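# Place the carton upright on the scale's weighing plate

## Task

Set the carton down on the weighing plate of the scale with the same face on top as it had at the start, so that the plate alone supports it; it must stay there without the robot holding it, after which the robot releases it and pulls away.

## Robot and tools

Robot: a single Doosan M1013 six-joint arm carrying a vacuum suction cup instead of fingers. There is one arm, so every motion command describes one pose. Joints from base outward: waist, shoulder, elbow, forearm roll, wrist pitch, wrist roll. The elbow is limited to about -2.792..2.792 rad; the others to about -6.283..6.283 rad.

Frame: all positions and orientations are in the scene frame. Its origin sits on the table surface straight under the arm's base; +z is up, and +y lies to the left when facing along +x. The base itself may be slightly tilted. The controlled point is the cup point: the centre of the suction cup's rim when nothing touches it. The cup opens along the cup point's own +z axis, so a downward-facing cup has its +z pointing toward -z of the scene. About 4 cm back from the rim the tool widens, with its body and camera sticking out up to roughly 9 cm sideways; keep that clear of the table, scale and carton.

A row is 8 numbers: x, y, z in metres (an absolute cup-point position), then qw, qx, qy, qz (absolute orientation quaternion, w first), then suction. Suction above 0.01 means on, 0.01 or lower means off; the value stays in force until changed, and the range is -1 to 1. Always repeat the desired quaternion in each row rather than copying a reported one, which can drift.

execute_actions(actions): a list of actions run in sequence. Each action is a table of up to 15 rows, one per control step of 1/30 s; if fewer rows are given, the last is held to fill 15 steps (0.5 s). An empty list only fetches state and images. Any target more than 0.6 m from the cup point's starting position of that action, along any cup-point axis, gets that action rejected; a malformed action, or a first action failing that check, rejects the whole call with no motion. Each step, the commanded pose is clipped to at most 70 mm and 16 degrees away from the measured pose, so large jumps take several actions; afterwards the arm only continues to the last clipped pose. If position and orientation conflict, position wins.

move(target, speed, blocking): drives the cup point along a straight line toward one absolute 8-number pose. speed is in m/s, 0.002 to 0.5 (default 0.25); turning rate is capped at twice that in rad/s. The path lasts 0.5 to 10 s and is cut off at 10 s. Suction in the row is applied at the start. The path ignores obstacles, the real cup point lags and may overshoot speed, especially near full reach. With blocking=false you get control back after 0.5 s; further rows and moves are refused until a result shows the move ended, so use wait or stop. The result's move: line reports the ending (done, off_target, moving, held, fault) and limits (paced = pose was clipped; held = a check blocked some steps, after which motion may jump fast), plus distance to target.

wait(seconds): 0 to 10 s, the arm keeps its last command; returns early if a running move finishes. stop(): brakes a running move; it needs stopping distance; suction is unchanged. zoom_image(camera, region): camera is cam_high, cam_low or cam_wrist (all 672x504); region is [x0, y0, x1, y1] in pixels from the top-left, at most 504x504. read_manual(section): only "licences", gives licence text, no motion. finished_scene(scene): ends the current scene (give its number) once the last command has been held; irreversible, and reports success. Replying without any tool call ends everything.

Results: the state line gives cup-point position, quaternion and linear/angular velocities; printed position can be off, more at long reach. "Hand target" is the pose the controller is currently heading for. "pose unreachable" means the clearance check (which treats any mount under the base as part of the arm) altered or blocked the command. Step readings list positions at some steps; HELD marks steps partly held back. Joint torques are listed base outward, with per-unit offset, scale and noise. Flange force is the estimated external force, including held weight, noisy especially after accelerations; "no reading" means unavailable. suction_measured near 0 means no seal; 0.83 or more means airtight; lower means leaks. part_present switches to 1 at 0.50 and back to 0 below 0.45.

Gripping: turn suction on and press the 36 mm rim flat onto a smooth face of the carton so it seals all round; avoid holes, seams and the carton's edges under the rim. Under vacuum the cup shortens, so the held object sits up to about 12 mm nearer the tool than the cup point implies; vacuum alone can lift a resting object. To release, set the carton down on the plate, switch suction off, then rise at least 15 mm before the cup is truly free. If the cup seals to the table, switching suction off frees it.

Hazards: the arm is stiff, so commanding even slightly past a firm contact can trigger a fault; faster moves hit harder. A joint torque reaching its load limit (waist and shoulder 316, elbow 148, the three wrist joints 41.8 N m) or any outside force of 144 N stops the arm for 10 s and drops the rest of the call, with the arm yielding to the contact. Holding loads heats motors; a MOTOR HOT warning precedes an OVER-TEMPERATURE FAULT brake. Loose objects may occasionally get a brief nudge. Never drop, slam or knock anything off the table, which fails the job; approach contacts slowly and place the carton gently.

Each tool is called after "Call:" as a command line: name --argument value for each argument, lists and objects as JSON in quotes; but a table of rows of numbers goes row by row, as --pt "numbers of a row", without its own name.

## Session

Call:
execute_actions --actions '[]'

Scene clock: 0.00 s.
end_effector_position=(+0.6445, +0.0179, +0.3764) suction_measured=0.00 part_present=0 end_effector_quat_wxyz=(+0.007, -0.013, +1.000, +0.002) end_effector_velocity=(-0.000, -0.000, -0.001) end_effector_angular_velocity=(+0.001, +0.001, -0.001)
Joint positions: [-0.053  0.168  1.62   0.001  1.354 -0.051]
Joint velocities: [-0.001  0.     0.     0.001  0.    -0.   ]
Joint torques (N m, as the joint torque sensors report them, + toward a larger angle): no reading
Flange force (N, the push that the arm receives, along the end effector's own x y z axes): no reading
Hand target: +0.644, +0.018, +0.376; +0.007, -0.013, +1.000, +0.002

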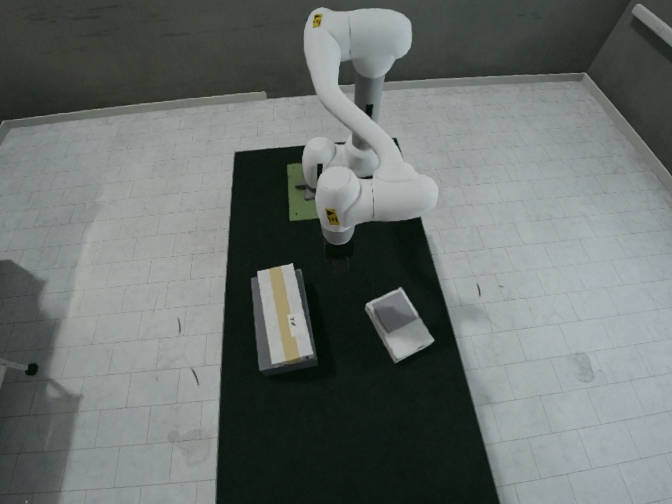

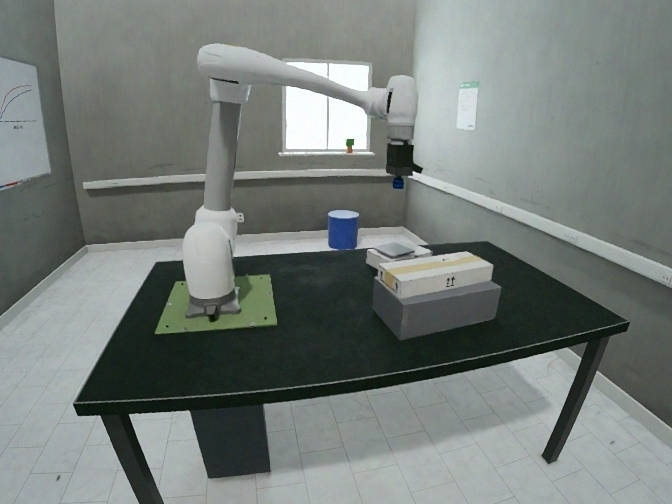

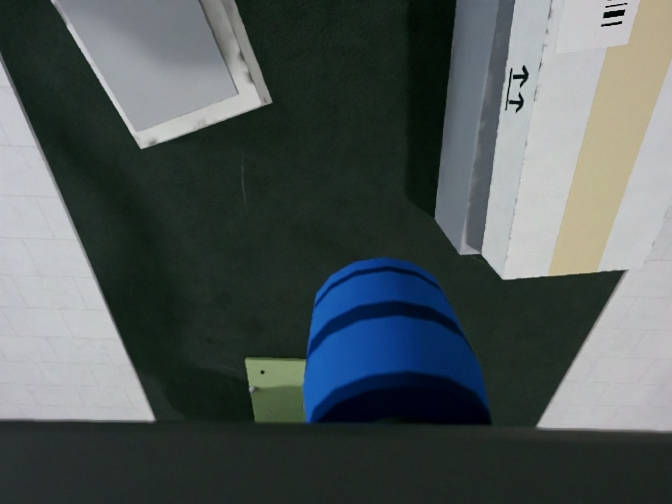

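Call:
zoom_image --camera "cam_high" --region '[220, 230, 460, 410]'

Call:
zoom_image --camera "cam_low" --region '[340, 220, 520, 355]'

Region (220, 230, 460, 410) of cam_high's 672x504 image, scaled by 2.100, with more detail than that image has; it fills the top 378 rows of this view, and the rest is white.

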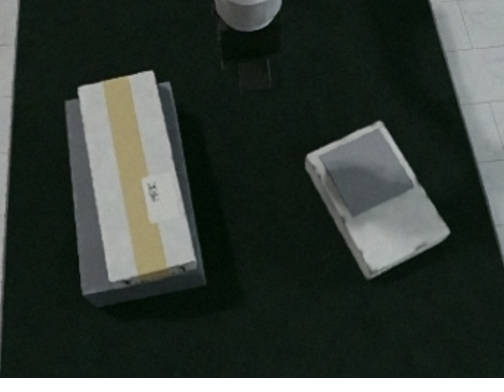

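Region (340, 220, 520, 355) of cam_low's 672x504 image, scaled by 2.800, with more detail than that image has; it fills the top 378 rows of this view, and the rest is white.

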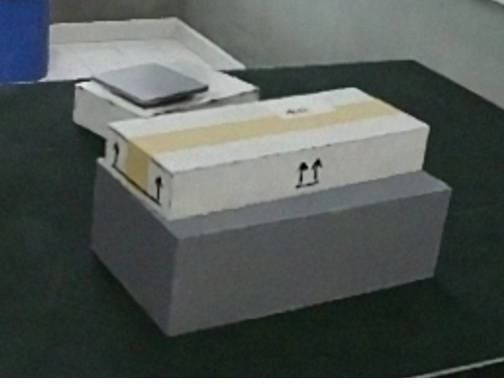

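Call:
move --target '[0.72,-0.18,0.36,0,0,1,0,0]'

Scene clock: 1.63 s.
end_effector_position=(+0.7201, -0.1800, +0.3600) suction_measured=0.00 part_present=0 end_effector_quat_wxyz=(+0.000, -0.000, +1.000, -0.000) end_effector_velocity=(-0.000, -0.000, -0.000) end_effector_angular_velocity=(-0.000, +0.000, -0.001)
Joint positions: [-0.314  0.333  1.44  -0.007  1.382 -0.284]
Joint velocities: [-0.     0.     0.    -0.001 -0.     0.   ]
Joint torques (N m, as the joint torque sensors report them, + toward a larger angle): [  0.23 -69.49 -37.48   3.97   0.24  -0.31]
Flange force (N, the push that the arm receives, along the end effector's own x y z axes): [-1.0 -0.2 -3.4]
Hand target: +0.720, -0.180, +0.360; +0.000, -0.000, +1.000, +0.000
Off the commanded pose: 0.000 m, 0 deg.
move: done

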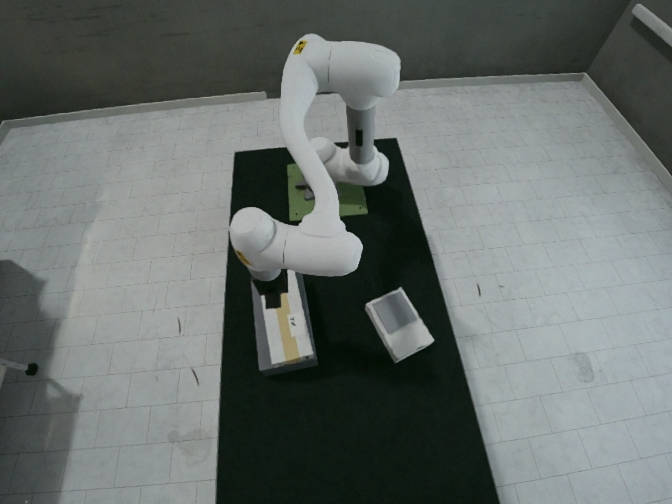

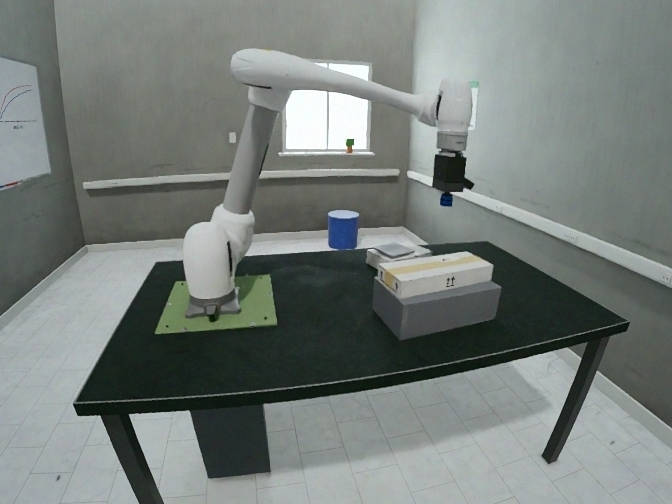

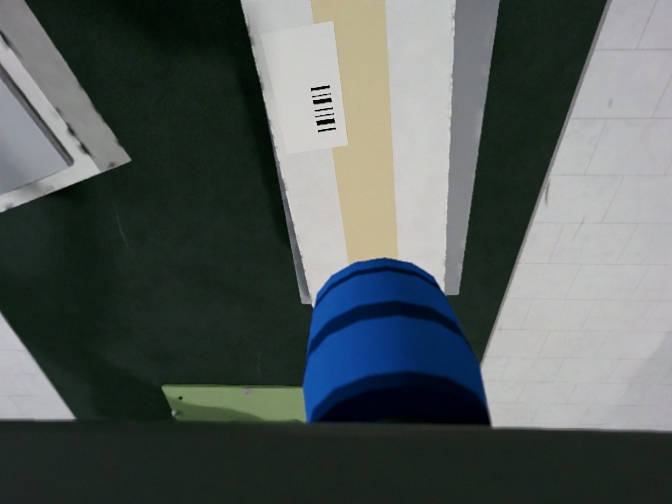

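Call:
move --target '[0.71,-0.19,0.215,0,0,1,0,0]'

Scene clock: 3.43 s.
end_effector_position=(+0.7100, -0.1900, +0.2151) suction_measured=0.00 part_present=0 end_effector_quat_wxyz=(+0.000, +0.000, +1.000, -0.000) end_effector_velocity=(-0.001, +0.001, -0.001) end_effector_angular_velocity=(+0.000, +0.001, +0.001)
Joint positions: [-0.332  0.393  1.628 -0.008  1.133 -0.3  ]
Joint velocities: [ 0.001 -0.     0.002  0.    -0.    -0.   ]
Joint torques (N m, as the joint torque sensors report them, + toward a larger angle): [  0.96 -70.5  -33.9    3.73   0.21   0.4 ]
Flange force (N, the push that the arm receives, along the end effector's own x y z axes): [0.9 -1.3 -4.8]
Hand target: +0.710, -0.190, +0.215; -0.000, +0.000, +1.000, -0.000
Off the commanded pose: 0.000 m, 0 deg.
move: done

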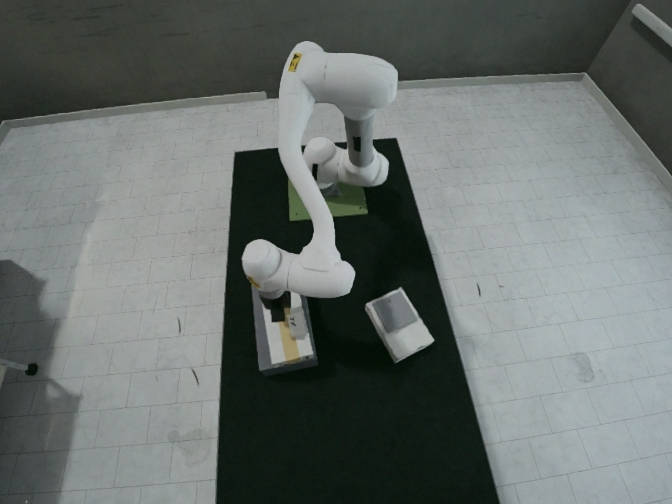

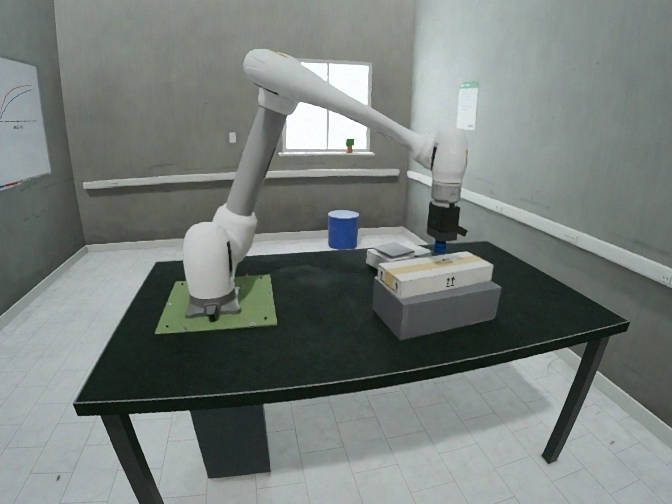

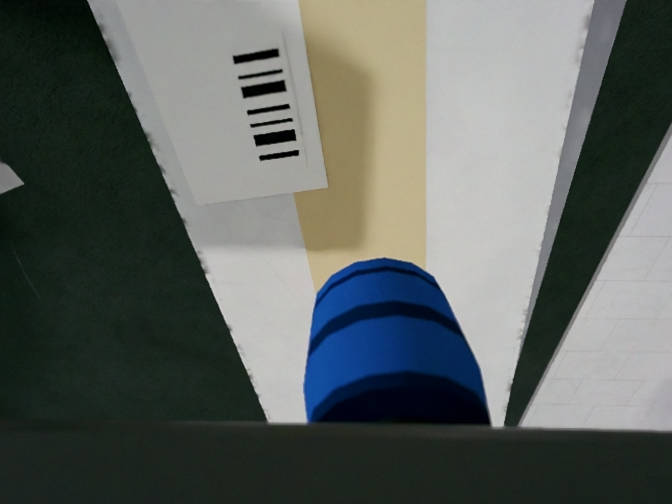

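Call:
move --target '[0.708,-0.19,0.172,0,0,1,0,1]' --speed 0.05

Scene clock: 4.77 s.
end_effector_position=(+0.7080, -0.1900, +0.1719) suction_measured=0.65 part_present=1 end_effector_quat_wxyz=(-0.000, +0.000, +1.000, -0.000) end_effector_velocity=(-0.000, +0.001, -0.001) end_effector_angular_velocity=(+0.000, +0.001, +0.001)
Joint positions: [-0.333  0.422  1.672 -0.009  1.061 -0.301]
Joint velocities: [ 0.001  0.     0.001  0.     0.    -0.001]
Joint torques (N m, as the joint torque sensors report them, + toward a larger angle): [ -0.16 -72.31 -37.98   3.67  -0.01  -0.07]
Flange force (N, the push that the arm receives, along the end effector's own x y z axes): [10.1 3.6 2.5]
Hand target: +0.708, -0.190, +0.172; -0.000, +0.000, +1.000, -0.000
Off the commanded pose: 0.000 m, 0 deg.
move: done

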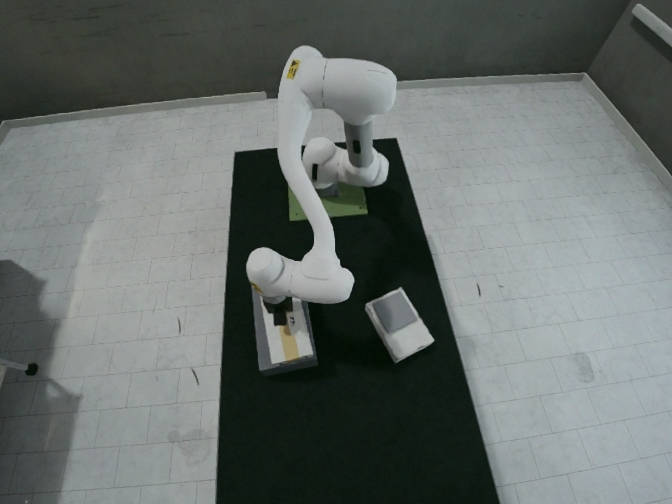

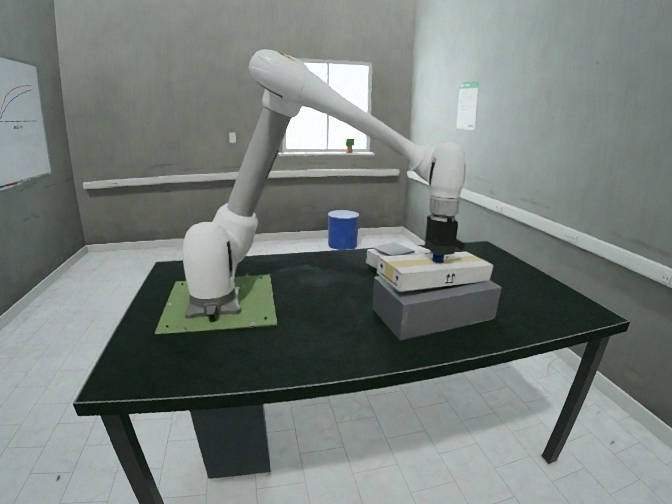

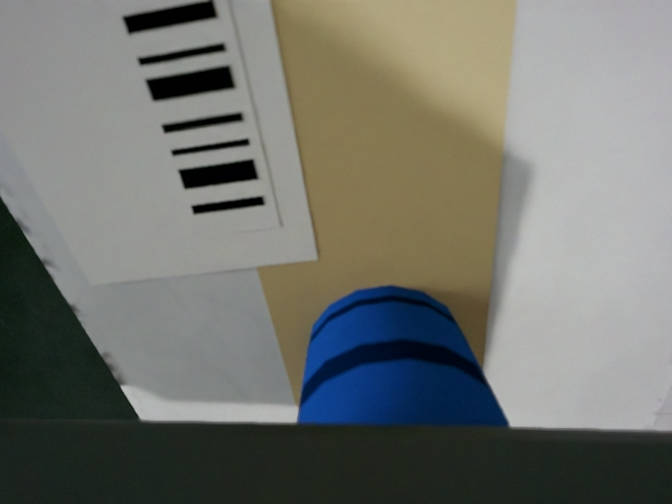

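Call:
move --target '[0.708,-0.19,0.19,0,0,1,0,1]' --speed 0.03

Call:
zoom_image --camera "cam_low" --region '[340, 200, 520, 335]'

Scene clock: 5.73 s.
end_effector_position=(+0.7080, -0.1901, +0.1900) suction_measured=0.95 part_present=1 end_effector_quat_wxyz=(-0.000, +0.000, +1.000, +0.000) end_effector_velocity=(+0.000, +0.001, -0.001) end_effector_angular_velocity=(-0.000, +0.001, +0.001)
Joint positions: [-0.333  0.409  1.656 -0.008  1.091 -0.301]
Joint velocities: [ 0.002  0.001  0.    -0.001 -0.     0.002]
Joint torques (N m, as the joint torque sensors report them, + toward a larger angle): [ -0.35 -79.22 -40.01   3.8    0.24  -0.08]
Flange force (N, the push that the arm receives, along the end effector's own x y z axes): [2.5 1.8 7.6]
Hand target: +0.708, -0.190, +0.190; +0.000, -0.000, +1.000, +0.000
Off the commanded pose: 0.000 m, 0 deg.
move: done

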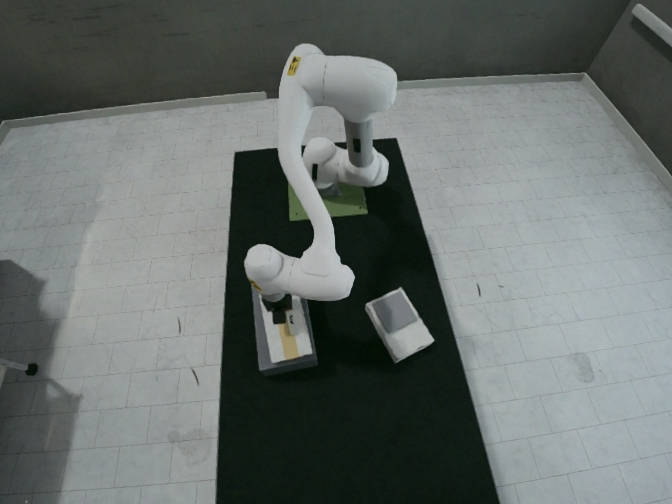

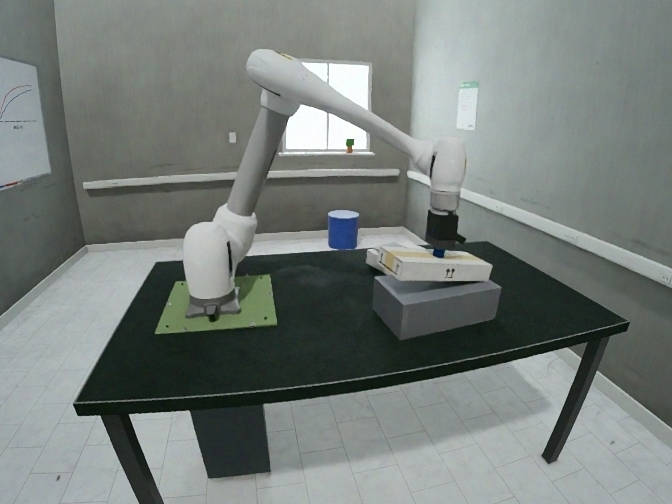

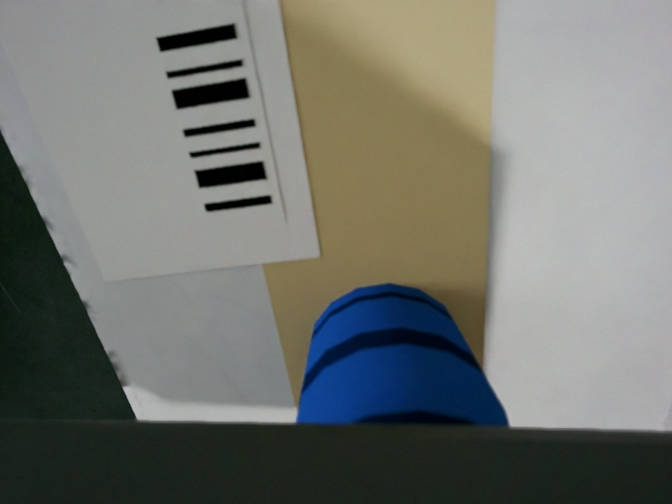

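Region (340, 200, 520, 335) of cam_low's 672x504 image, scaled by 2.800, with more detail than that image has; it fills the top 378 rows of this view, and the rest is white.

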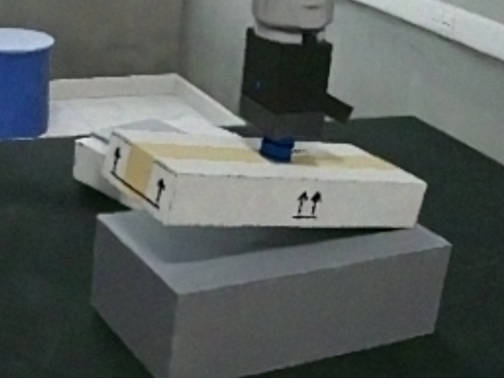

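Call:
wait --seconds 0

Call:
move --target '[0.708,-0.19,0.165,0,0,1,0,1]' --speed 0.04

Call:
execute_actions --actions '[[[0.708,-0.19,0.165,0,0,1,0,0]]]'

Scene clock: 5.93 s.
end_effector_position=(+0.7080, -0.1900, +0.1900) suction_measured=0.95 part_present=1 end_effector_quat_wxyz=(+0.000, +0.000, +1.000, +0.000) end_effector_velocity=(+0.000, -0.000, +0.000) end_effector_angular_velocity=(-0.000, -0.001, -0.000)
Joint positions: [-0.333  0.409  1.656 -0.008  1.091 -0.301]
Joint velocities: [-0. -0. -0.  0. -0. -0.]
Joint torques (N m, as the joint torque sensors report them, + toward a larger angle): [ -0.13 -78.67 -38.54   4.04  -0.16  -0.07]
Flange force (N, the push that the arm receives, along the end effector's own x y z axes): [0.5 0.5 4.8]
Hand target: +0.708, -0.190, +0.190; +0.000, -0.000, +1.000, +0.000
Off the commanded pose: 0.000 m, 0 deg.

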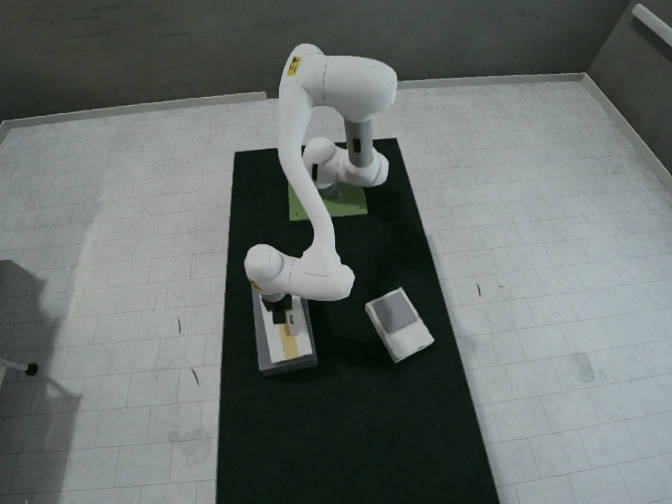

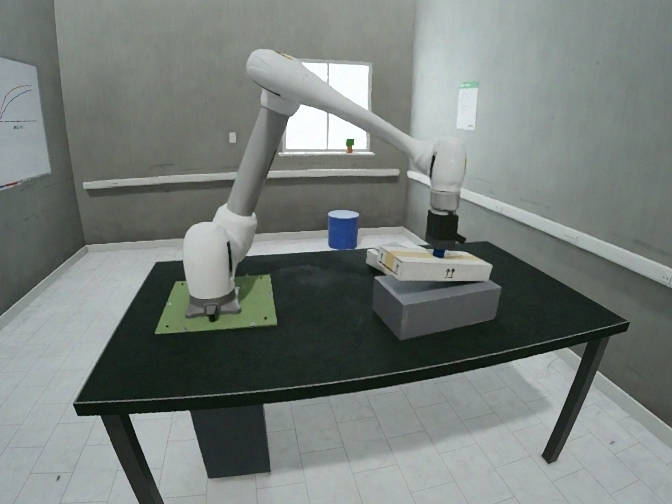

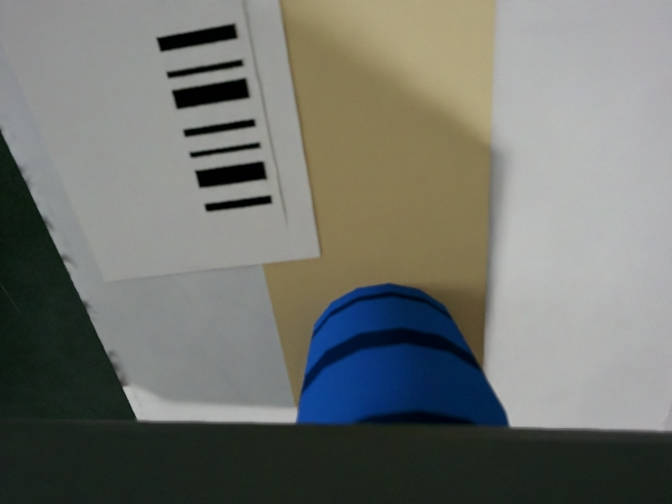

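Scene clock: 6.83 s.
end_effector_position=(+0.7080, -0.1899, +0.1650) suction_measured=0.95 part_present=1 end_effector_quat_wxyz=(+0.000, -0.000, +1.000, -0.000) end_effector_velocity=(-0.000, -0.001, -0.001) end_effector_angular_velocity=(-0.000, -0.001, -0.001)
Joint positions: [-0.333  0.428  1.678 -0.008  1.049 -0.301]
Joint velocities: [-0.001  0.     0.001  0.    -0.002  0.   ]
Joint torques (N m, as the joint torque sensors report them, + toward a larger angle): [  2.25 -78.06 -38.64   3.97  -0.54   0.16]
Flange force (N, the push that the arm receives, along the end effector's own x y z axes): [5.5 -1.7 3.9]
Hand target: +0.708, -0.190, +0.165; -0.000, +0.000, +1.000, -0.000
Off the commanded pose: 0.000 m, 0 deg.
move: done

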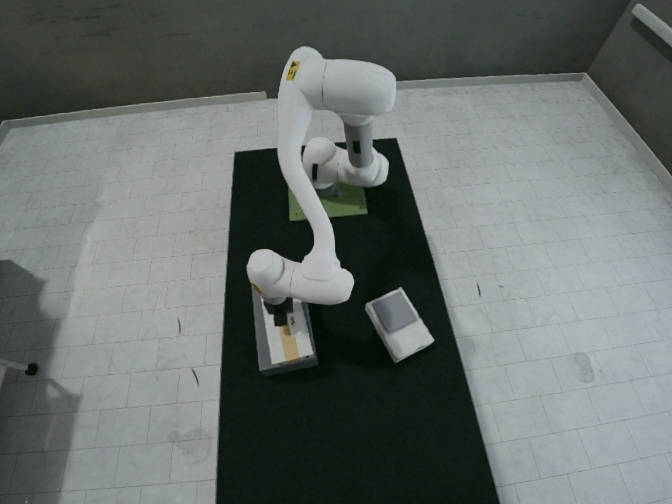

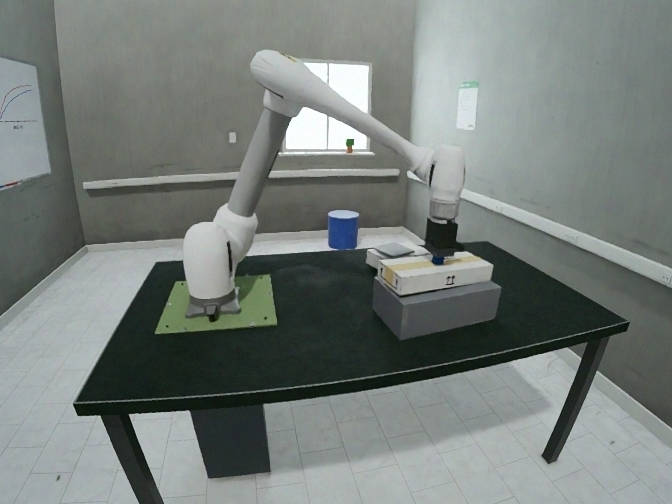

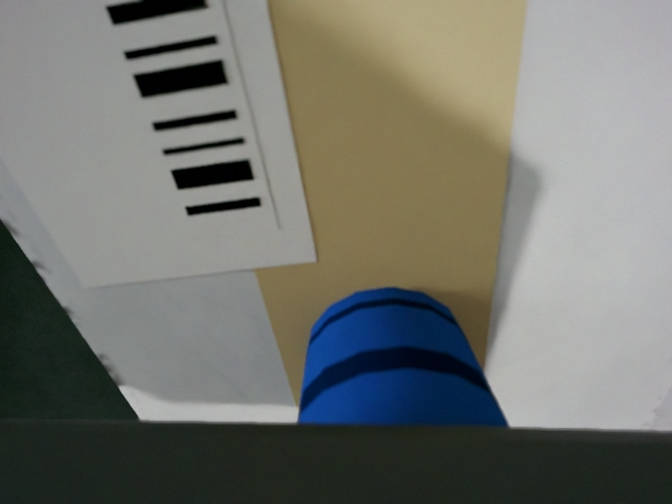

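Scene clock: 7.33 s.
end_effector_position=(+0.7080, -0.1900, +0.1650) suction_measured=0.00 part_present=0 end_effector_quat_wxyz=(+0.000, +0.000, +1.000, -0.000) end_effector_velocity=(-0.001, -0.000, +0.000) end_effector_angular_velocity=(+0.000, +0.001, -0.001)
Joint positions: [-0.333  0.428  1.678 -0.008  1.049 -0.301]
Joint velocities: [-0.001 -0.    -0.     0.     0.002  0.   ]
Joint torques (N m, as the joint torque sensors report them, + toward a larger angle): [ -1.69 -69.14 -31.64   3.83  -0.4   -0.02]
Flange force (N, the push that the arm receives, along the end effector's own x y z axes): [1.7 2.7 -9.2]
Hand target: +0.708, -0.190, +0.165; +0.000, +0.000, +1.000, -0.000
Off the commanded pose: 0.000 m, 0 deg.
Step readings (end_effector_position):
0: (+0.7080, -0.1899, +0.1650)
1: (+0.7080, -0.1899, +0.1650)
2: (+0.7080, -0.1899, +0.1650)
4: (+0.7080, -0.1900, +0.1650)
8: (+0.7080, -0.1900, +0.1650)
15: end_effector_position above

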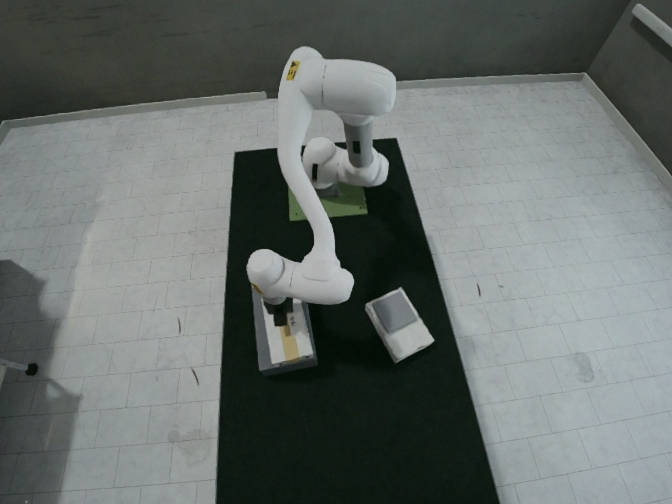

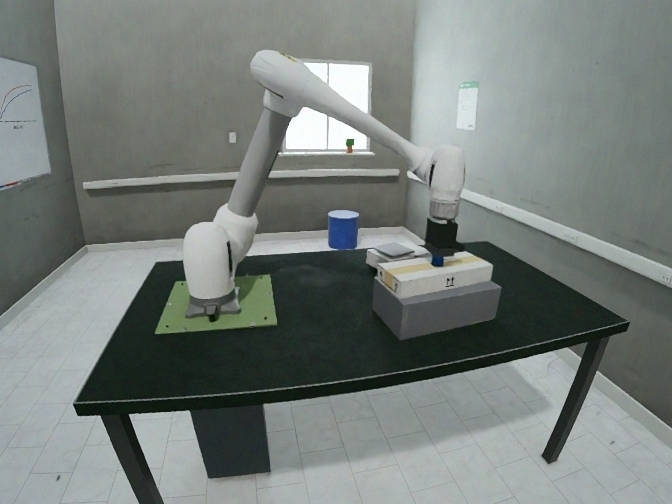

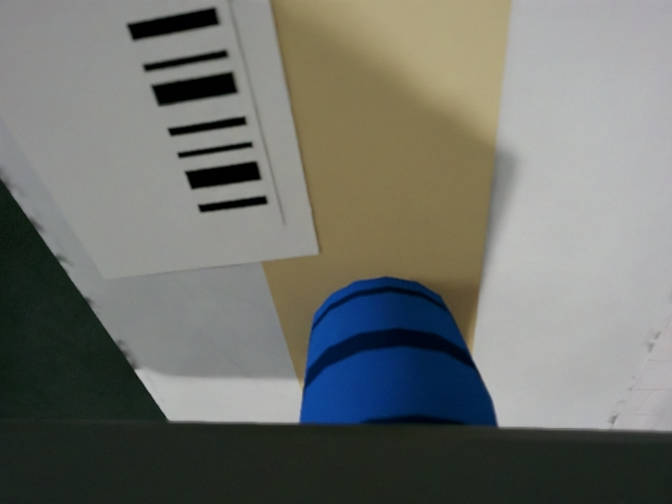

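Call:
execute_actions --actions '[[[0.708,-0.19,0.168,0,0,1,0,0],[0.708,-0.19,0.172,0,0,1,0,0],[0.708,-0.19,0.176,0,0,1,0,0],[0.708,-0.19,0.180,0,0,1,0,0],[0.709,-0.19,0.184,0,0,1,0,0],[0.712,-0.1895,0.187,0,0,1,0,0],[0.716,-0.189,0.189,0,0,1,0,0],[0.721,-0.188,0.19,0,0,1,0,0],[0.727,-0.187,0.19,0,0,1,0,0],[0.733,-0.1865,0.19,0,0,1,0,0],[0.739,-0.1855,0.19,0,0,1,0,0],[0.745,-0.185,0.19,0,0,1,0,0],[0.751,-0.184,0.19,0,0,1,0,0],[0.757,-0.183,0.19,0,0,1,0,0],[0.763,-0.182,0.19,0,0,1,0,0]],[[0.768,-0.1815,0.19,0,0,1,0,0],[0.772,-0.181,0.19,0,0,1,0,0],[0.775,-0.1805,0.19,0,0,1,0,0],[0.777,-0.18,0.19,0,0,1,0,0],[0.778,-0.18,0.19,0,0,1,0,0]]]'

Call:
move --target '[0.778,-0.18,0.168,0,0,1,0,1]' --speed 0.05

Call:
move --target '[0.778,-0.18,0.19,0,0,1,0,1]' --speed 0.03

Call:
zoom_image --camera "cam_low" --region '[340, 200, 520, 335]'

Scene clock: 9.13 s.
end_effector_position=(+0.7780, -0.1800, +0.1900) suction_measured=0.00 part_present=0 end_effector_quat_wxyz=(+0.000, +0.000, +1.000, +0.000) end_effector_velocity=(+0.001, +0.000, +0.000) end_effector_angular_velocity=(-0.001, -0.001, +0.000)
Joint positions: [-0.295  0.504  1.511 -0.007  1.141 -0.263]
Joint velocities: [ 0.     0.001 -0.001 -0.    -0.001  0.   ]
Joint torques (N m, as the joint torque sensors report them, + toward a larger angle): [  2.23 -81.32 -33.39   4.     0.09   0.17]
Flange force (N, the push that the arm receives, along the end effector's own x y z axes): [-1.7 -3.4 -5.2]
Flange force at the end of the 1st action (N, along the end effector's axes at the end of the call): [5.9 4.1 -5.1]
Hand target: +0.778, -0.180, +0.190; -0.000, -0.000, +1.000, +0.000
Off the commanded pose: 0.000 m, 0 deg.
Step readings (end_effector_position; steps 1 to 15: 1st action; 16 to 30: 2nd action):
0: (+0.7080, -0.1900, +0.1650)
1: (+0.7080, -0.1900, +0.1650)
2: (+0.7079, -0.1900, +0.1657)
4: (+0.7079, -0.1901, +0.1720)
8: (+0.7121, -0.1898, +0.1868)
15: (+0.7489, -0.1840, +0.1900)
16: (+0.7548, -0.1831, +0.1899)
17: (+0.7606, -0.1822, +0.1899)
19: (+0.7705, -0.1809, +0.1899)
23: (+0.7778, -0.1800, +0.1900)
30: end_effector_position above

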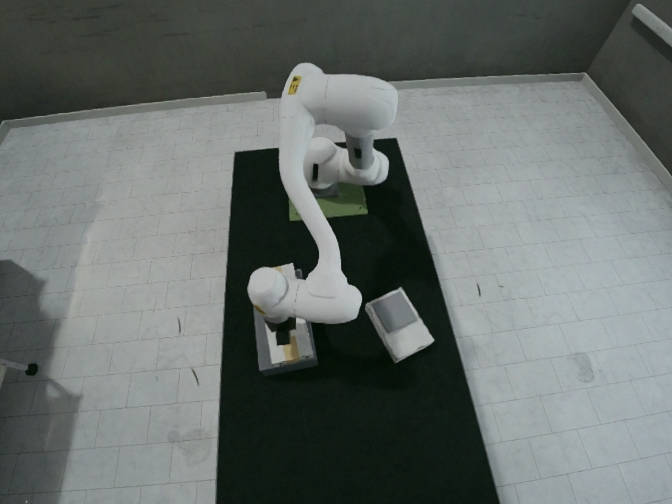

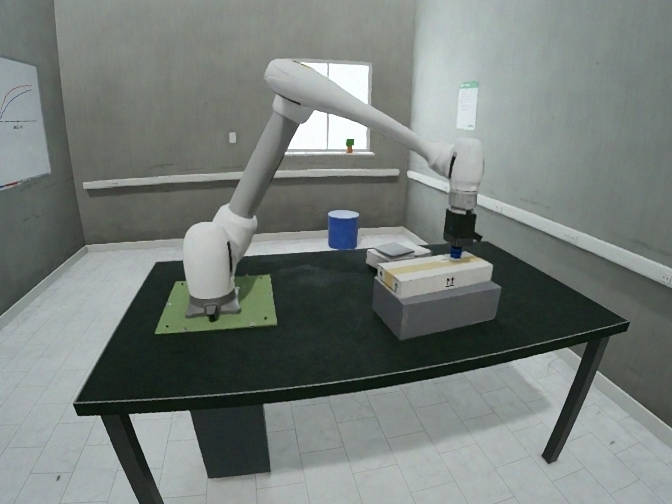

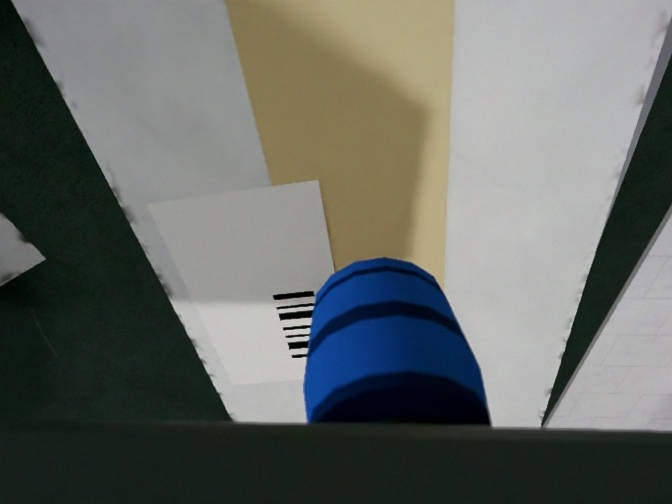

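Scene clock: 9.87 s.
end_effector_position=(+0.7780, -0.1799, +0.1679) suction_measured=0.84 part_present=1 end_effector_quat_wxyz=(-0.000, -0.000, +1.000, -0.000) end_effector_velocity=(-0.001, -0.001, -0.001) end_effector_angular_velocity=(-0.001, +0.002, -0.001)
Joint positions: [-0.295  0.519  1.53  -0.008  1.106 -0.263]
Joint velocities: [-0.001  0.     0.002 -0.001 -0.001  0.001]
Joint torques (N m, as the joint torque sensors report them, + toward a larger angle): [ -0.53 -91.31 -40.56   3.94  -0.05  -0.12]
Flange force (N, the push that the arm receives, along the end effector's own x y z axes): [0.6 -0.6 10.9]
Hand target: +0.778, -0.180, +0.168; -0.000, +0.000, +1.000, -0.000
Off the commanded pose: 0.000 m, 0 deg.
move: done

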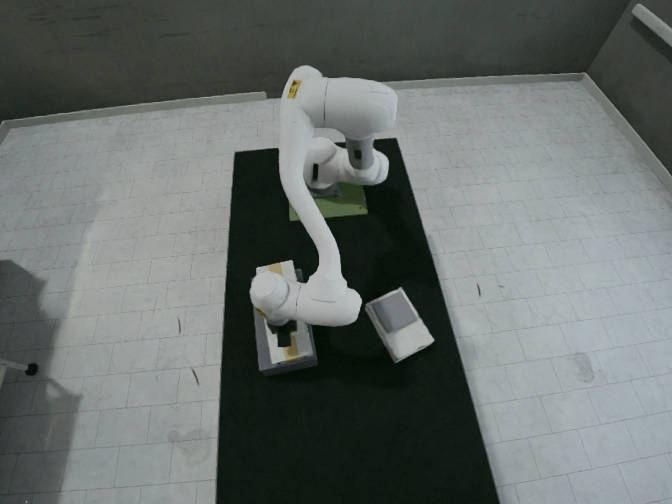

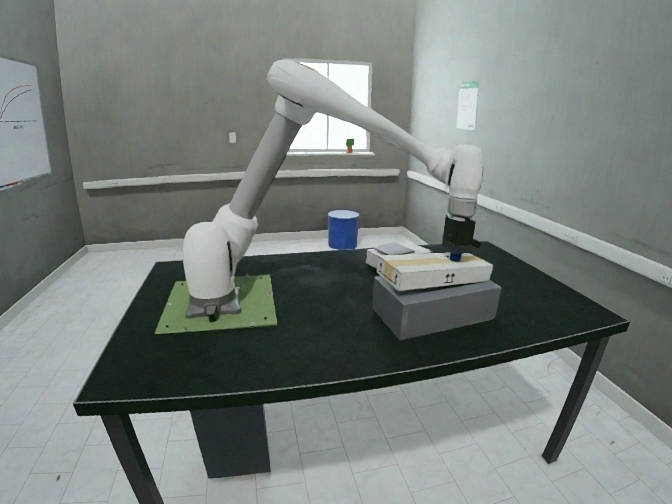

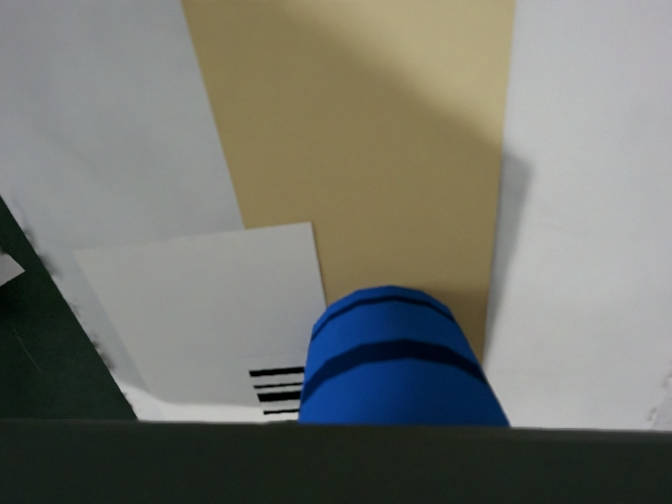

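Scene clock: 10.87 s.
end_effector_position=(+0.7780, -0.1800, +0.1900) suction_measured=0.95 part_present=1 end_effector_quat_wxyz=(-0.000, -0.000, +1.000, +0.000) end_effector_velocity=(-0.001, -0.000, -0.001) end_effector_angular_velocity=(+0.000, +0.002, -0.001)
Joint positions: [-0.295  0.504  1.511 -0.007  1.141 -0.264]
Joint velocities: [-0.001  0.     0.001 -0.     0.     0.001]
Joint torques (N m, as the joint torque sensors report them, + toward a larger angle): [  0.45 -94.25 -43.29   4.02   0.23  -0.17]
Flange force (N, the push that the arm receives, along the end effector's own x y z axes): [1.4 0.1 13.1]
Hand target: +0.778, -0.180, +0.190; +0.000, -0.000, +1.000, +0.000
Off the commanded pose: 0.000 m, 0 deg.
move: done

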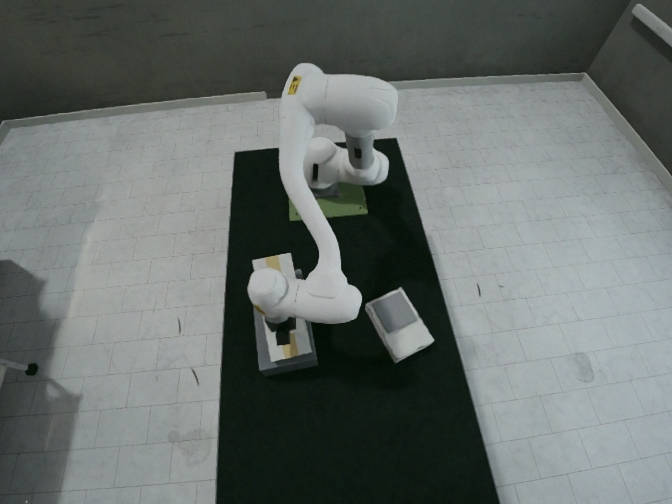

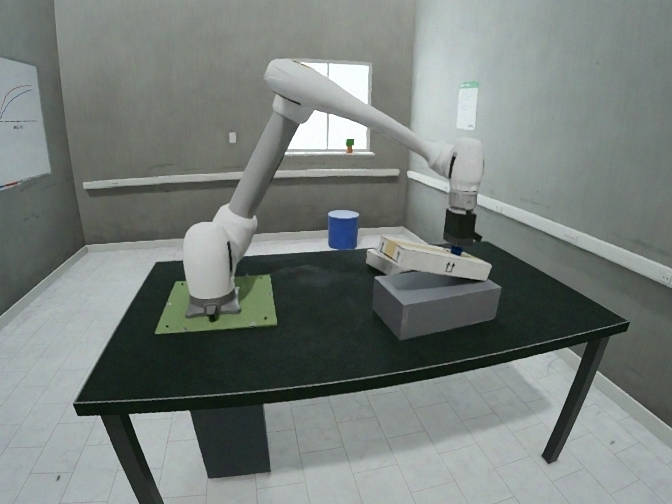

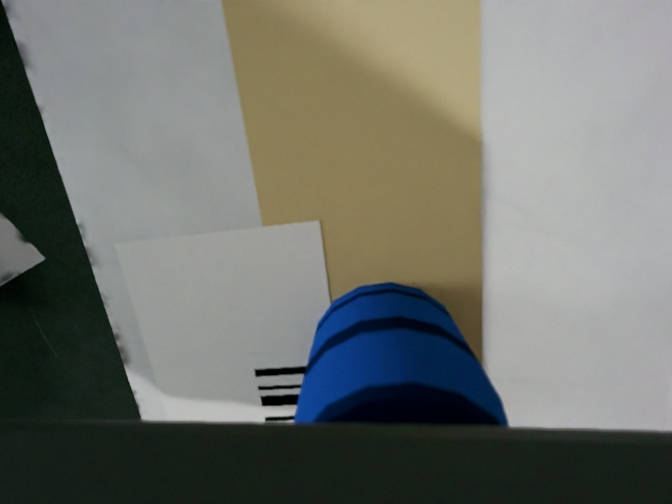

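Region (340, 200, 520, 335) of cam_low's 672x504 image, scaled by 2.800, with more detail than that image has; it fills the top 378 rows of this view, and the rest is white.

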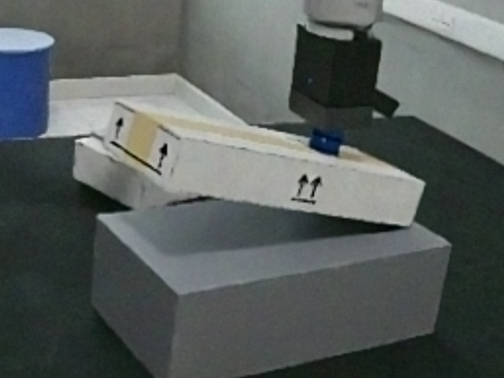

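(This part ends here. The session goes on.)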